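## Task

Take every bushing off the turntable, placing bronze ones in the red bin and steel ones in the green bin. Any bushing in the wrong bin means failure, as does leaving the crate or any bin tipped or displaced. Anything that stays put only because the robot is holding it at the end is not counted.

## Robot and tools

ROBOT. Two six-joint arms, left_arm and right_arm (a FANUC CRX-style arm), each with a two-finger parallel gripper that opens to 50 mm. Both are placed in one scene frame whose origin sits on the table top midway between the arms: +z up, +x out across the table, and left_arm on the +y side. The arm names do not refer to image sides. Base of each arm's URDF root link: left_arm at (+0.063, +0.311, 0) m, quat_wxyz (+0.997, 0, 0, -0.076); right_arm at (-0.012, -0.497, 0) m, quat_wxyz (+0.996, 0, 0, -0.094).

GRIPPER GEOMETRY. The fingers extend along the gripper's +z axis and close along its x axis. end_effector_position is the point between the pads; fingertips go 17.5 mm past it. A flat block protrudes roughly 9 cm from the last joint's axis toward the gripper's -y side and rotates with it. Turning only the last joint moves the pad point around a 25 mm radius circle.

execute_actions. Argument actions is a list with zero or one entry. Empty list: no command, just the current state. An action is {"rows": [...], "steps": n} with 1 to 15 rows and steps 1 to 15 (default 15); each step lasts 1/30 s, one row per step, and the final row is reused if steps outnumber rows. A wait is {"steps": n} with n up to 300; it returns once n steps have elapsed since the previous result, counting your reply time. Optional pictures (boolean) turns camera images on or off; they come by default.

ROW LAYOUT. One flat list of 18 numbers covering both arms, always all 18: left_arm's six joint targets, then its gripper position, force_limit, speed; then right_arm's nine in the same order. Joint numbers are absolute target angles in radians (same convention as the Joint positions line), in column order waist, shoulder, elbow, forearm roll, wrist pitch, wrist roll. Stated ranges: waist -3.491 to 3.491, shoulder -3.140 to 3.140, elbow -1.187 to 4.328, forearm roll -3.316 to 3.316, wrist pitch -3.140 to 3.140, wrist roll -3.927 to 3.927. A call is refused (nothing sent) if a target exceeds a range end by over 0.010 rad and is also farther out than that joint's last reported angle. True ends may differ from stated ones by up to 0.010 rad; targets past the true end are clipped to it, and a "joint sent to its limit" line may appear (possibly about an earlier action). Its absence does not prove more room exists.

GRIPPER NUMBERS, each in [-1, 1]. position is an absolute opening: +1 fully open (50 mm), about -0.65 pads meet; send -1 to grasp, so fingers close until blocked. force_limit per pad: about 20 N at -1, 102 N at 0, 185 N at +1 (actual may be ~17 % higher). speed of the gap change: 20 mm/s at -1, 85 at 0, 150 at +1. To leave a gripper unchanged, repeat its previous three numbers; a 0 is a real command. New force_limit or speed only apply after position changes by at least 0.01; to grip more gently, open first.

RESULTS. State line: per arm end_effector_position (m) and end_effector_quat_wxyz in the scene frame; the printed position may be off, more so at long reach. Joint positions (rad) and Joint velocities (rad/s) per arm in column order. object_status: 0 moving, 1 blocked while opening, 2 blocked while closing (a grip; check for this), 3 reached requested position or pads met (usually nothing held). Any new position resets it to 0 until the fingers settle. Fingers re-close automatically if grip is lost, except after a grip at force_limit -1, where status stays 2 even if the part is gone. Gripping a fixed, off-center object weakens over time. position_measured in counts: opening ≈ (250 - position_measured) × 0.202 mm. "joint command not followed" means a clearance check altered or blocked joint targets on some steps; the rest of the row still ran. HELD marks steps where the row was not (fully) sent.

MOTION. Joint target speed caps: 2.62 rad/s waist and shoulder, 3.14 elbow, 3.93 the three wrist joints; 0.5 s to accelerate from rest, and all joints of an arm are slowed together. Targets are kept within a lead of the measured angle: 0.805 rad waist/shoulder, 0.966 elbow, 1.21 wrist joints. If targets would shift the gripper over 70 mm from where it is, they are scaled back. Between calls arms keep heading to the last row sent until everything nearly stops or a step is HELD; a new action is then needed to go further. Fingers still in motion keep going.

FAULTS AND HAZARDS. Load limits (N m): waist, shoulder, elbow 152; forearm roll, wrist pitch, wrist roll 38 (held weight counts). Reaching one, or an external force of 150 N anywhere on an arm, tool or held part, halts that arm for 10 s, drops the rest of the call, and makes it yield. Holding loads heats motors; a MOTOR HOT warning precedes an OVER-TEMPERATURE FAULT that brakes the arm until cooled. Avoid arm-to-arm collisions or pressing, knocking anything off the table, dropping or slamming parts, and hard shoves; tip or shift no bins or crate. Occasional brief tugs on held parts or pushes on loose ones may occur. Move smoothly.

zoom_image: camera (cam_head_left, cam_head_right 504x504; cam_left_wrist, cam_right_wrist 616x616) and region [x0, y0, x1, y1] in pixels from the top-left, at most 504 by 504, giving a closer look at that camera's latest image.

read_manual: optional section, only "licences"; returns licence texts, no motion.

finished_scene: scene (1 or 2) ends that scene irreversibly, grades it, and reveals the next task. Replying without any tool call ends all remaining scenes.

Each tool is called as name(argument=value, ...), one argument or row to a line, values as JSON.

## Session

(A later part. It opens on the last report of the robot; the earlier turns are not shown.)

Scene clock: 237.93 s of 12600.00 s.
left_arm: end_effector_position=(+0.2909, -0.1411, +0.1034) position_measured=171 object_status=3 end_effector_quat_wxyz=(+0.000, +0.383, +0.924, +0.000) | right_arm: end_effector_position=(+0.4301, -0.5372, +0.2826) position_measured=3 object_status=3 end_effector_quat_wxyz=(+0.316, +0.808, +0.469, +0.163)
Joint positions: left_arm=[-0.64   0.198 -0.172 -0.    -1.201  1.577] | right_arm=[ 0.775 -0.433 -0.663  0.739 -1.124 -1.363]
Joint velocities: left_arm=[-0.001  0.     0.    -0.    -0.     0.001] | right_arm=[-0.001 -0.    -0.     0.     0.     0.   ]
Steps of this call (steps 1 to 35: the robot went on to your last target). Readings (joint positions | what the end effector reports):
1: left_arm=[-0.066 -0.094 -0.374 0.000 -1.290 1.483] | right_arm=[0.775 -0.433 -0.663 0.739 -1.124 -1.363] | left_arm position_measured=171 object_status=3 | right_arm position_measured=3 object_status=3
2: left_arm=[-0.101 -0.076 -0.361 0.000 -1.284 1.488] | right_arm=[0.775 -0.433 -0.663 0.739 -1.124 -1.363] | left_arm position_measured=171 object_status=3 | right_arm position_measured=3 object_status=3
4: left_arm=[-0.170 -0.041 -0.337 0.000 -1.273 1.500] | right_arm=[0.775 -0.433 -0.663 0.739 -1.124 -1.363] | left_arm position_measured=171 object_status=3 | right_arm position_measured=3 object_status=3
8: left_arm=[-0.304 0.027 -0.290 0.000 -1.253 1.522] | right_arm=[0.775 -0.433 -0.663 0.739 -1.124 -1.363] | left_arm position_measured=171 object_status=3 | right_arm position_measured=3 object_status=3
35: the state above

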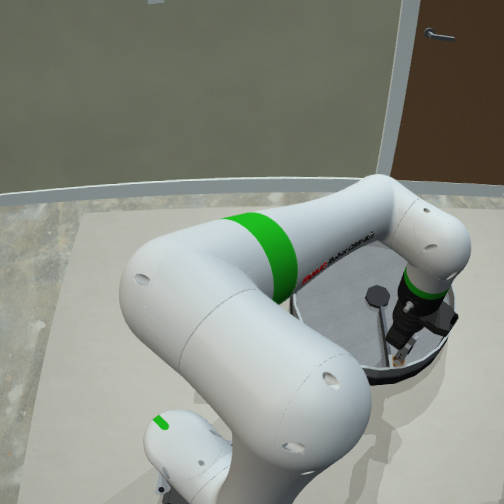

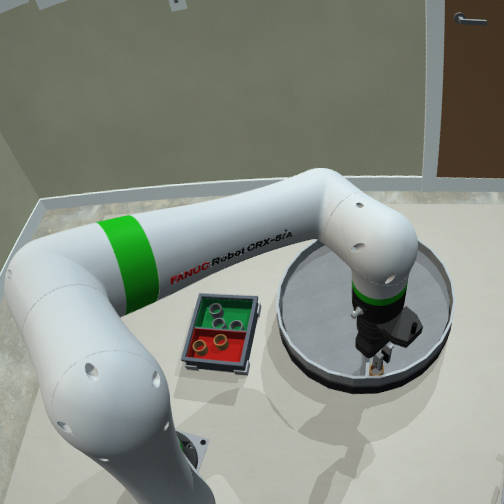

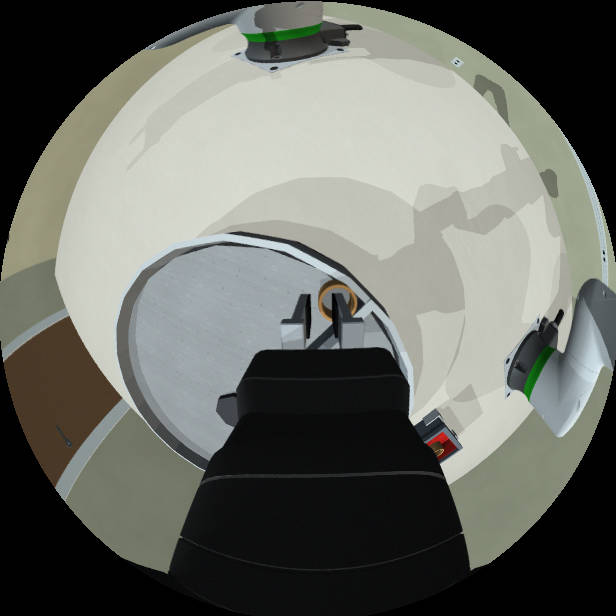

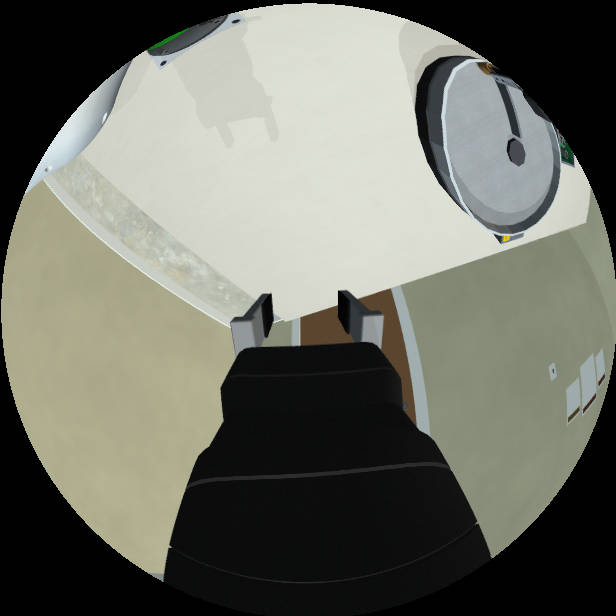

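execute_actions(
  actions=[
    {"rows":[[-0.6414,0.1984,-0.1717,0,-1.2007,1.577,-0.12,-0.5,0,0.775,-0.433,-0.663,0.739,-1.124,-1.363,1,0,0]],"steps":6},
  ],
  pictures=false,
)

execute_actions(
  actions=[
    {"rows":[[-0.6414,0.2184,-0.2,0,-1.1524,1.577,-0.12,-0.5,0,0.775,-0.433,-0.663,0.739,-1.124,-1.363,1,0,0]],"steps":10},
  ],
  pictures=false,
)

execute_actions(
  actions=[
    {"rows":[[-0.6414,0.2184,-0.2,0,-1.1524,1.577,-1,-0.5,0,0.775,-0.433,-0.663,0.739,-1.124,-1.363,1,0,0]],"steps":12},
  ],
  pictures=false,
)

execute_actions(
  actions=[
    {"rows":[[-0.6414,0.165,-0.1,0,-1.306,1.577,-1,-0.5,0,0.775,-0.433,-0.663,0.739,-1.124,-1.363,1,0,0]],"steps":10},
  ],
  pictures=false,
)

execute_actions(
  actions=[
    {"rows":[[0.26,-0.353,-0.551,0,-1.373,1.47,-1,-0.5,0,0.775,-0.433,-0.663,0.739,-1.124,-1.363,1,0,0]]},
  ],
  pictures=false,
)

execute_actions(
  actions=[
    {"steps":24},
  ],
  pictures=false,
)

execute_actions(
  actions=[
    {"rows":[[0.26,-0.259,-0.72,0,-1.11,1.47,-1,-0.5,0,0.775,-0.433,-0.663,0.739,-1.124,-1.363,1,0,0]]},
  ],
  pictures=false,
)

execute_actions(
  actions=[
    {"rows":[[0.26,-0.259,-0.72,0,-1.11,1.47,-0.12,-0.5,0,0.775,-0.433,-0.663,0.739,-1.124,-1.363,1,0,0]],"steps":8},
  ],
  pictures=false,
)

execute_actions(
  actions=[
    {"rows":[[0.26,-0.353,-0.551,0,-1.373,1.47,-0.12,-0.5,0,0.775,-0.433,-0.663,0.739,-1.124,-1.363,1,0,0]]},
  ],
)

Scene clock: 251.60 s of 12600.00 s.
left_arm: end_effector_position=(+0.2901, -0.1415, +0.1034) position_measured=171 object_status=3 end_effector_quat_wxyz=(-0.000, +0.384, +0.923, -0.000) | right_arm: end_effector_position=(+0.4301, -0.5372, +0.2826) position_measured=3 object_status=3 end_effector_quat_wxyz=(+0.316, +0.808, +0.469, +0.163)
Joint positions: left_arm=[-0.641  0.198 -0.172  0.    -1.201  1.577] | right_arm=[ 0.775 -0.433 -0.663  0.739 -1.124 -1.363]
Joint velocities: left_arm=[-0.     0.001 -0.     0.    -0.    -0.   ] | right_arm=[-0.002  0.    -0.    -0.    -0.001  0.001]
Steps of this call (steps 1 to 15: the robot went on to your last target; steps 16 to 404: nothing new was sent; steps 405 to 410: all 6 steps of this action). Readings (joint positions | what the end effector reports):
405: left_arm=[-0.640 0.198 -0.172 0.000 -1.201 1.577] | right_arm=[0.775 -0.433 -0.663 0.739 -1.124 -1.363] | left_arm position_measured=171 object_status=3 | right_arm position_measured=3 object_status=3
406: left_arm=[-0.641 0.198 -0.172 0.000 -1.201 1.577] | right_arm=[0.775 -0.433 -0.663 0.739 -1.124 -1.363] | left_arm position_measured=171 object_status=3 | right_arm position_measured=3 object_status=3
408: left_arm=[-0.641 0.198 -0.172 0.000 -1.201 1.577] | right_arm=[0.775 -0.433 -0.663 0.739 -1.124 -1.363] | left_arm position_measured=171 object_status=3 | right_arm position_measured=3 object_status=3
410: the state above

Scene clock: 251.93 s of 12600.00 s.
left_arm: end_effector_position=(+0.2902, -0.1415, +0.0825) position_measured=171 object_status=3 end_effector_quat_wxyz=(-0.000, +0.384, +0.923, -0.000) | right_arm: end_effector_position=(+0.4301, -0.5372, +0.2826) position_measured=3 object_status=3 end_effector_quat_wxyz=(+0.316, +0.808, +0.469, +0.163)
Joint positions: left_arm=[-0.641  0.218 -0.2    0.    -1.152  1.577] | right_arm=[ 0.775 -0.433 -0.663  0.739 -1.124 -1.363]
Joint velocities: left_arm=[-0.    -0.002 -0.001 -0.     0.001 -0.001] | right_arm=[-0.001 -0.     0.    -0.     0.     0.001]
Steps of this call (steps 1 to 10: all 10 steps of this action). Readings (joint positions | what the end effector reports):
1: left_arm=[-0.641 0.199 -0.172 0.000 -1.200 1.577] | right_arm=[0.775 -0.433 -0.663 0.739 -1.124 -1.363] | left_arm position_measured=171 object_status=3 | right_arm position_measured=3 object_status=3
2: left_arm=[-0.641 0.201 -0.175 0.000 -1.194 1.577] | right_arm=[0.775 -0.433 -0.663 0.739 -1.124 -1.363] | left_arm position_measured=171 object_status=3 | right_arm position_measured=3 object_status=3
4: left_arm=[-0.641 0.214 -0.193 0.000 -1.164 1.577] | right_arm=[0.775 -0.433 -0.663 0.739 -1.124 -1.363] | left_arm position_measured=171 object_status=3 | right_arm position_measured=3 object_status=3
8: left_arm=[-0.641 0.219 -0.200 0.000 -1.152 1.577] | right_arm=[0.775 -0.433 -0.663 0.739 -1.124 -1.363] | left_arm position_measured=171 object_status=3 | right_arm position_measured=3 object_status=3
10: the state above

Scene clock: 252.33 s of 12600.00 s.
left_arm: end_effector_position=(+0.2902, -0.1415, +0.0826) position_measured=212 object_status=2 end_effector_quat_wxyz=(+0.000, +0.384, +0.923, -0.000) | right_arm: end_effector_position=(+0.4301, -0.5372, +0.2826) position_measured=3 object_status=3 end_effector_quat_wxyz=(+0.316, +0.808, +0.469, +0.163)
Joint positions: left_arm=[-0.641  0.218 -0.2   -0.    -1.152  1.577] | right_arm=[ 0.775 -0.433 -0.663  0.739 -1.124 -1.363]
Joint velocities: left_arm=[-0.002 -0.001 -0.     0.     0.001 -0.001] | right_arm=[-0.001  0.    -0.     0.001  0.001 -0.001]
Steps of this call (steps 1 to 12: all 12 steps of this action). Readings (joint positions | what the end effector reports):
1: left_arm=[-0.641 0.218 -0.200 0.000 -1.152 1.577] | right_arm=[0.775 -0.433 -0.663 0.739 -1.124 -1.363] | left_arm position_measured=179 object_status=0 | right_arm position_measured=3 object_status=3
2: left_arm=[-0.641 0.218 -0.200 0.000 -1.152 1.577] | right_arm=[0.775 -0.433 -0.663 0.739 -1.124 -1.363] | left_arm position_measured=193 object_status=0 | right_arm position_measured=3 object_status=3
4: left_arm=[-0.641 0.218 -0.200 0.000 -1.152 1.577] | right_arm=[0.775 -0.433 -0.663 0.739 -1.124 -1.363] | left_arm position_measured=212 object_status=0 | right_arm position_measured=3 object_status=3
8: left_arm=[-0.641 0.218 -0.200 0.000 -1.152 1.577] | right_arm=[0.775 -0.433 -0.663 0.739 -1.124 -1.363] | left_arm position_measured=212 object_status=0 | right_arm position_measured=3 object_status=3
12: the state above

Scene clock: 252.67 s of 12600.00 s.
left_arm: end_effector_position=(+0.2905, -0.1419, +0.1487) position_measured=212 object_status=2 end_effector_quat_wxyz=(-0.000, +0.384, +0.923, -0.000) | right_arm: end_effector_position=(+0.4301, -0.5372, +0.2826) position_measured=3 object_status=3 end_effector_quat_wxyz=(+0.316, +0.808, +0.469, +0.163)
Joint positions: left_arm=[-0.641  0.165 -0.1    0.    -1.306  1.577] | right_arm=[ 0.775 -0.433 -0.663  0.739 -1.124 -1.363]
Joint velocities: left_arm=[-0.     0.002  0.     0.    -0.011  0.   ] | right_arm=[-0.    -0.     0.    -0.001 -0.001  0.   ]
Steps of this call (steps 1 to 10: all 10 steps of this action). Readings (joint positions | what the end effector reports):
1: left_arm=[-0.641 0.218 -0.200 -0.000 -1.153 1.577] | right_arm=[0.775 -0.433 -0.663 0.739 -1.124 -1.363] | left_arm position_measured=212 object_status=2 | right_arm position_measured=3 object_status=3
2: left_arm=[-0.641 0.216 -0.196 -0.000 -1.159 1.577] | right_arm=[0.775 -0.433 -0.663 0.739 -1.124 -1.363] | left_arm position_measured=212 object_status=2 | right_arm position_measured=3 object_status=3
4: left_arm=[-0.641 0.203 -0.171 -0.000 -1.197 1.577] | right_arm=[0.775 -0.433 -0.663 0.739 -1.124 -1.363] | left_arm position_measured=212 object_status=2 | right_arm position_measured=3 object_status=3
8: left_arm=[-0.641 0.167 -0.105 0.000 -1.298 1.577] | right_arm=[0.775 -0.433 -0.663 0.739 -1.124 -1.363] | left_arm position_measured=212 object_status=2 | right_arm position_measured=3 object_status=3
10: the state above

Scene clock: 253.17 s of 12600.00 s.
left_arm: end_effector_position=(+0.3596, +0.0086, +0.1651) position_measured=212 object_status=2 end_effector_quat_wxyz=(-0.001, +0.228, +0.974, +0.000) | right_arm: end_effector_position=(+0.4301, -0.5372, +0.2826) position_measured=3 object_status=3 end_effector_quat_wxyz=(+0.316, +0.808, +0.469, +0.163)
Joint positions: left_arm=[-0.267 -0.054 -0.292  0.    -1.334  1.532] | right_arm=[ 0.775 -0.433 -0.663  0.739 -1.124 -1.363]
Joint velocities: left_arm=[ 1.023 -0.581 -0.503 -0.001 -0.075 -0.119] | right_arm=[ 0.001 -0.     0.    -0.     0.001 -0.   ]
Steps of this call (steps 1 to 15: all 15 steps of this action). Readings (joint positions | what the end effector reports):
1: left_arm=[-0.641 0.165 -0.100 0.000 -1.306 1.577] | right_arm=[0.775 -0.433 -0.663 0.739 -1.124 -1.363] | left_arm position_measured=212 object_status=2 | right_arm position_measured=3 object_status=3
2: left_arm=[-0.638 0.162 -0.103 0.000 -1.306 1.577] | right_arm=[0.775 -0.433 -0.663 0.739 -1.124 -1.363] | left_arm position_measured=212 object_status=2 | right_arm position_measured=3 object_status=3
4: left_arm=[-0.612 0.146 -0.118 0.000 -1.308 1.574] | right_arm=[0.775 -0.433 -0.663 0.739 -1.124 -1.363] | left_arm position_measured=212 object_status=2 | right_arm position_measured=3 object_status=3
8: left_arm=[-0.500 0.077 -0.178 0.000 -1.317 1.559] | right_arm=[0.775 -0.433 -0.663 0.739 -1.124 -1.363] | left_arm position_measured=212 object_status=2 | right_arm position_measured=3 object_status=3
15: the state above

Scene clock: 253.97 s of 12600.00 s.
left_arm: end_effector_position=(+0.3552, +0.1866, +0.1571) position_measured=212 object_status=2 end_effector_quat_wxyz=(-0.000, -0.003, +1.000, +0.000) | right_arm: end_effector_position=(+0.4301, -0.5372, +0.2826) position_measured=3 object_status=3 end_effector_quat_wxyz=(+0.316, +0.808, +0.469, +0.163)
Joint positions: left_arm=[ 0.26  -0.353 -0.551 -0.    -1.373  1.47 ] | right_arm=[ 0.775 -0.433 -0.663  0.739 -1.124 -1.363]
Joint velocities: left_arm=[ 0.002 -0.001 -0.001 -0.     0.    -0.   ] | right_arm=[-0.001 -0.     0.     0.     0.001 -0.   ]
Steps of this call (steps 1 to 24: the robot went on to your last target). Readings (joint positions | what the end effector reports):
1: left_arm=[-0.233 -0.074 -0.309 0.000 -1.337 1.528] | right_arm=[0.775 -0.433 -0.663 0.739 -1.124 -1.363] | left_arm position_measured=212 object_status=2 | right_arm position_measured=3 object_status=3
2: left_arm=[-0.197 -0.094 -0.327 0.000 -1.339 1.524] | right_arm=[0.775 -0.433 -0.663 0.739 -1.124 -1.363] | left_arm position_measured=212 object_status=2 | right_arm position_measured=3 object_status=3
4: left_arm=[-0.125 -0.135 -0.362 0.000 -1.345 1.515] | right_arm=[0.775 -0.433 -0.663 0.739 -1.124 -1.363] | left_arm position_measured=212 object_status=2 | right_arm position_measured=3 object_status=3
8: left_arm=[0.026 -0.221 -0.436 0.000 -1.356 1.497] | right_arm=[0.775 -0.433 -0.663 0.739 -1.124 -1.363] | left_arm position_measured=212 object_status=2 | right_arm position_measured=3 object_status=3
24: the state above

Scene clock: 254.47 s of 12600.00 s.
left_arm: end_effector_position=(+0.3556, +0.1866, +0.0622) position_measured=212 object_status=2 end_effector_quat_wxyz=(+0.000, -0.003, +1.000, -0.000) | right_arm: end_effector_position=(+0.4301, -0.5372, +0.2826) position_measured=3 object_status=3 end_effector_quat_wxyz=(+0.316, +0.808, +0.469, +0.163)
Joint positions: left_arm=[ 0.26  -0.259 -0.72   0.    -1.11   1.47 ] | right_arm=[ 0.775 -0.433 -0.663  0.739 -1.124 -1.363]
Joint velocities: left_arm=[-0.     0.002 -0.003 -0.     0.001 -0.001] | right_arm=[ 0.001  0.    -0.    -0.    -0.001  0.   ]
Steps of this call (steps 1 to 15: all 15 steps of this action). Readings (joint positions | what the end effector reports):
1: left_arm=[0.260 -0.353 -0.551 -0.000 -1.373 1.470] | right_arm=[0.775 -0.433 -0.663 0.739 -1.124 -1.363] | left_arm position_measured=212 object_status=2 | right_arm position_measured=3 object_status=3
2: left_arm=[0.260 -0.351 -0.555 0.000 -1.367 1.470] | right_arm=[0.775 -0.433 -0.663 0.739 -1.124 -1.363] | left_arm position_measured=212 object_status=2 | right_arm position_measured=3 object_status=3
4: left_arm=[0.260 -0.337 -0.579 0.000 -1.329 1.470] | right_arm=[0.775 -0.433 -0.663 0.739 -1.124 -1.363] | left_arm position_measured=212 object_status=2 | right_arm position_measured=3 object_status=3
8: left_arm=[0.260 -0.283 -0.678 0.000 -1.177 1.470] | right_arm=[0.775 -0.433 -0.663 0.739 -1.124 -1.363] | left_arm position_measured=212 object_status=2 | right_arm position_measured=3 object_status=3
15: the state above

Scene clock: 254.73 s of 12600.00 s.
left_arm: end_effector_position=(+0.3555, +0.1866, +0.0621) position_measured=171 object_status=0 end_effector_quat_wxyz=(-0.000, -0.003, +1.000, -0.000) | right_arm: end_effector_position=(+0.4301, -0.5372, +0.2826) position_measured=3 object_status=3 end_effector_quat_wxyz=(+0.316, +0.808, +0.469, +0.163)
Joint positions: left_arm=[ 0.26  -0.259 -0.72   0.    -1.11   1.47 ] | right_arm=[ 0.775 -0.433 -0.663  0.739 -1.124 -1.363]
Joint velocities: left_arm=[ 0.001  0.    -0.002  0.    -0.    -0.001] | right_arm=[-0.     0.     0.    -0.    -0.001 -0.   ]
Steps of this call (steps 1 to 8: all 8 steps of this action). Readings (joint positions | what the end effector reports):
1: left_arm=[0.260 -0.259 -0.720 0.000 -1.110 1.470] | right_arm=[0.775 -0.433 -0.663 0.739 -1.124 -1.363] | left_arm position_measured=204 object_status=0 | right_arm position_measured=3 object_status=3
2: left_arm=[0.260 -0.259 -0.720 0.000 -1.110 1.470] | right_arm=[0.775 -0.433 -0.663 0.739 -1.124 -1.363] | left_arm position_measured=190 object_status=0 | right_arm position_measured=3 object_status=3
4: left_arm=[0.260 -0.259 -0.720 0.000 -1.110 1.470] | right_arm=[0.775 -0.433 -0.663 0.739 -1.124 -1.363] | left_arm position_measured=171 object_status=0 | right_arm position_measured=3 object_status=3
8: the state above

Scene clock: 255.23 s of 12600.00 s.
left_arm: end_effector_position=(+0.3552, +0.1866, +0.1570) position_measured=171 object_status=3 end_effector_quat_wxyz=(-0.000, -0.003, +1.000, -0.000) | right_arm: end_effector_position=(+0.4301, -0.5372, +0.2826) position_measured=3 object_status=3 end_effector_quat_wxyz=(+0.316, +0.808, +0.469, +0.163)
Joint positions: left_arm=[ 0.26  -0.353 -0.551  0.    -1.373  1.47 ] | right_arm=[ 0.775 -0.433 -0.663  0.739 -1.124 -1.363]
Joint velocities: left_arm=[-0.    -0.001  0.004 -0.    -0.     0.001] | right_arm=[-0.    -0.     0.    -0.     0.001  0.001]
Steps of this call (steps 1 to 15: all 15 steps of this action). Readings (joint positions | what the end effector reports):
1: left_arm=[0.260 -0.259 -0.720 0.000 -1.110 1.470] | right_arm=[0.775 -0.433 -0.663 0.739 -1.124 -1.363] | left_arm position_measured=171 object_status=0 | right_arm position_measured=3 object_status=3
2: left_arm=[0.260 -0.261 -0.716 -0.000 -1.116 1.470] | right_arm=[0.775 -0.433 -0.663 0.739 -1.124 -1.363] | left_arm position_measured=171 object_status=0 | right_arm position_measured=3 object_status=3
4: left_arm=[0.260 -0.275 -0.692 -0.000 -1.154 1.470] | right_arm=[0.775 -0.433 -0.663 0.739 -1.124 -1.363] | left_arm position_measured=171 object_status=3 | right_arm position_measured=3 object_status=3
8: left_arm=[0.260 -0.329 -0.594 -0.000 -1.306 1.470] | right_arm=[0.775 -0.433 -0.663 0.739 -1.124 -1.363] | left_arm position_measured=171 object_status=3 | right_arm position_measured=3 object_status=3
15: the state above

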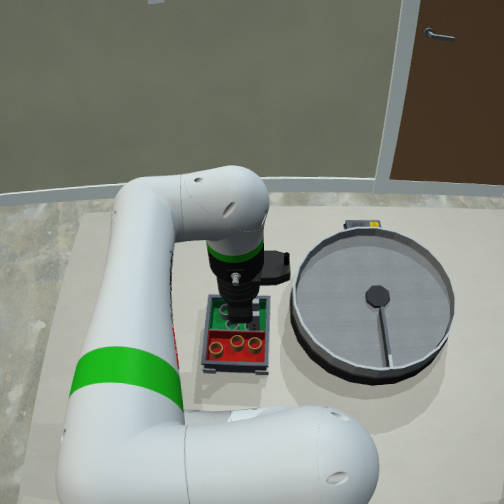

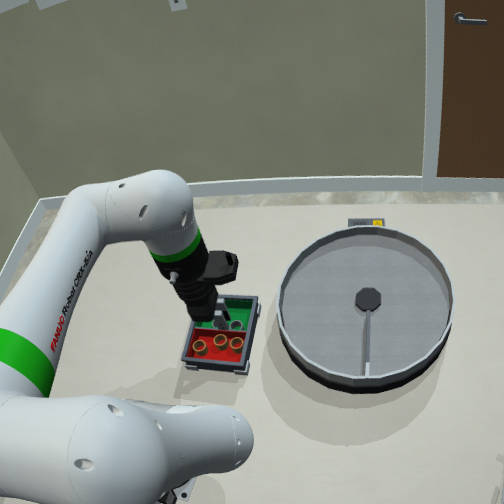

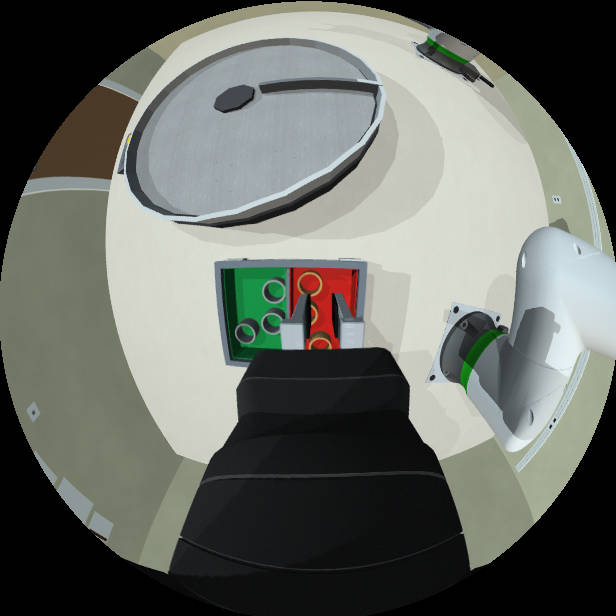

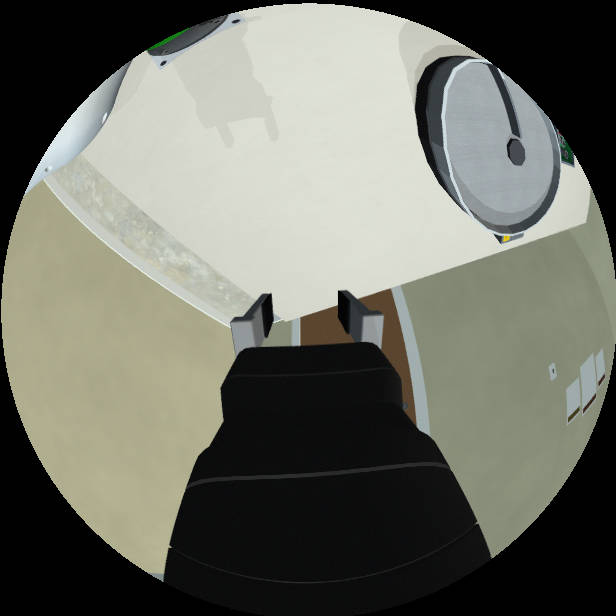

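finished_scene(
  scene=1,
)

The scene is finished: the task was done.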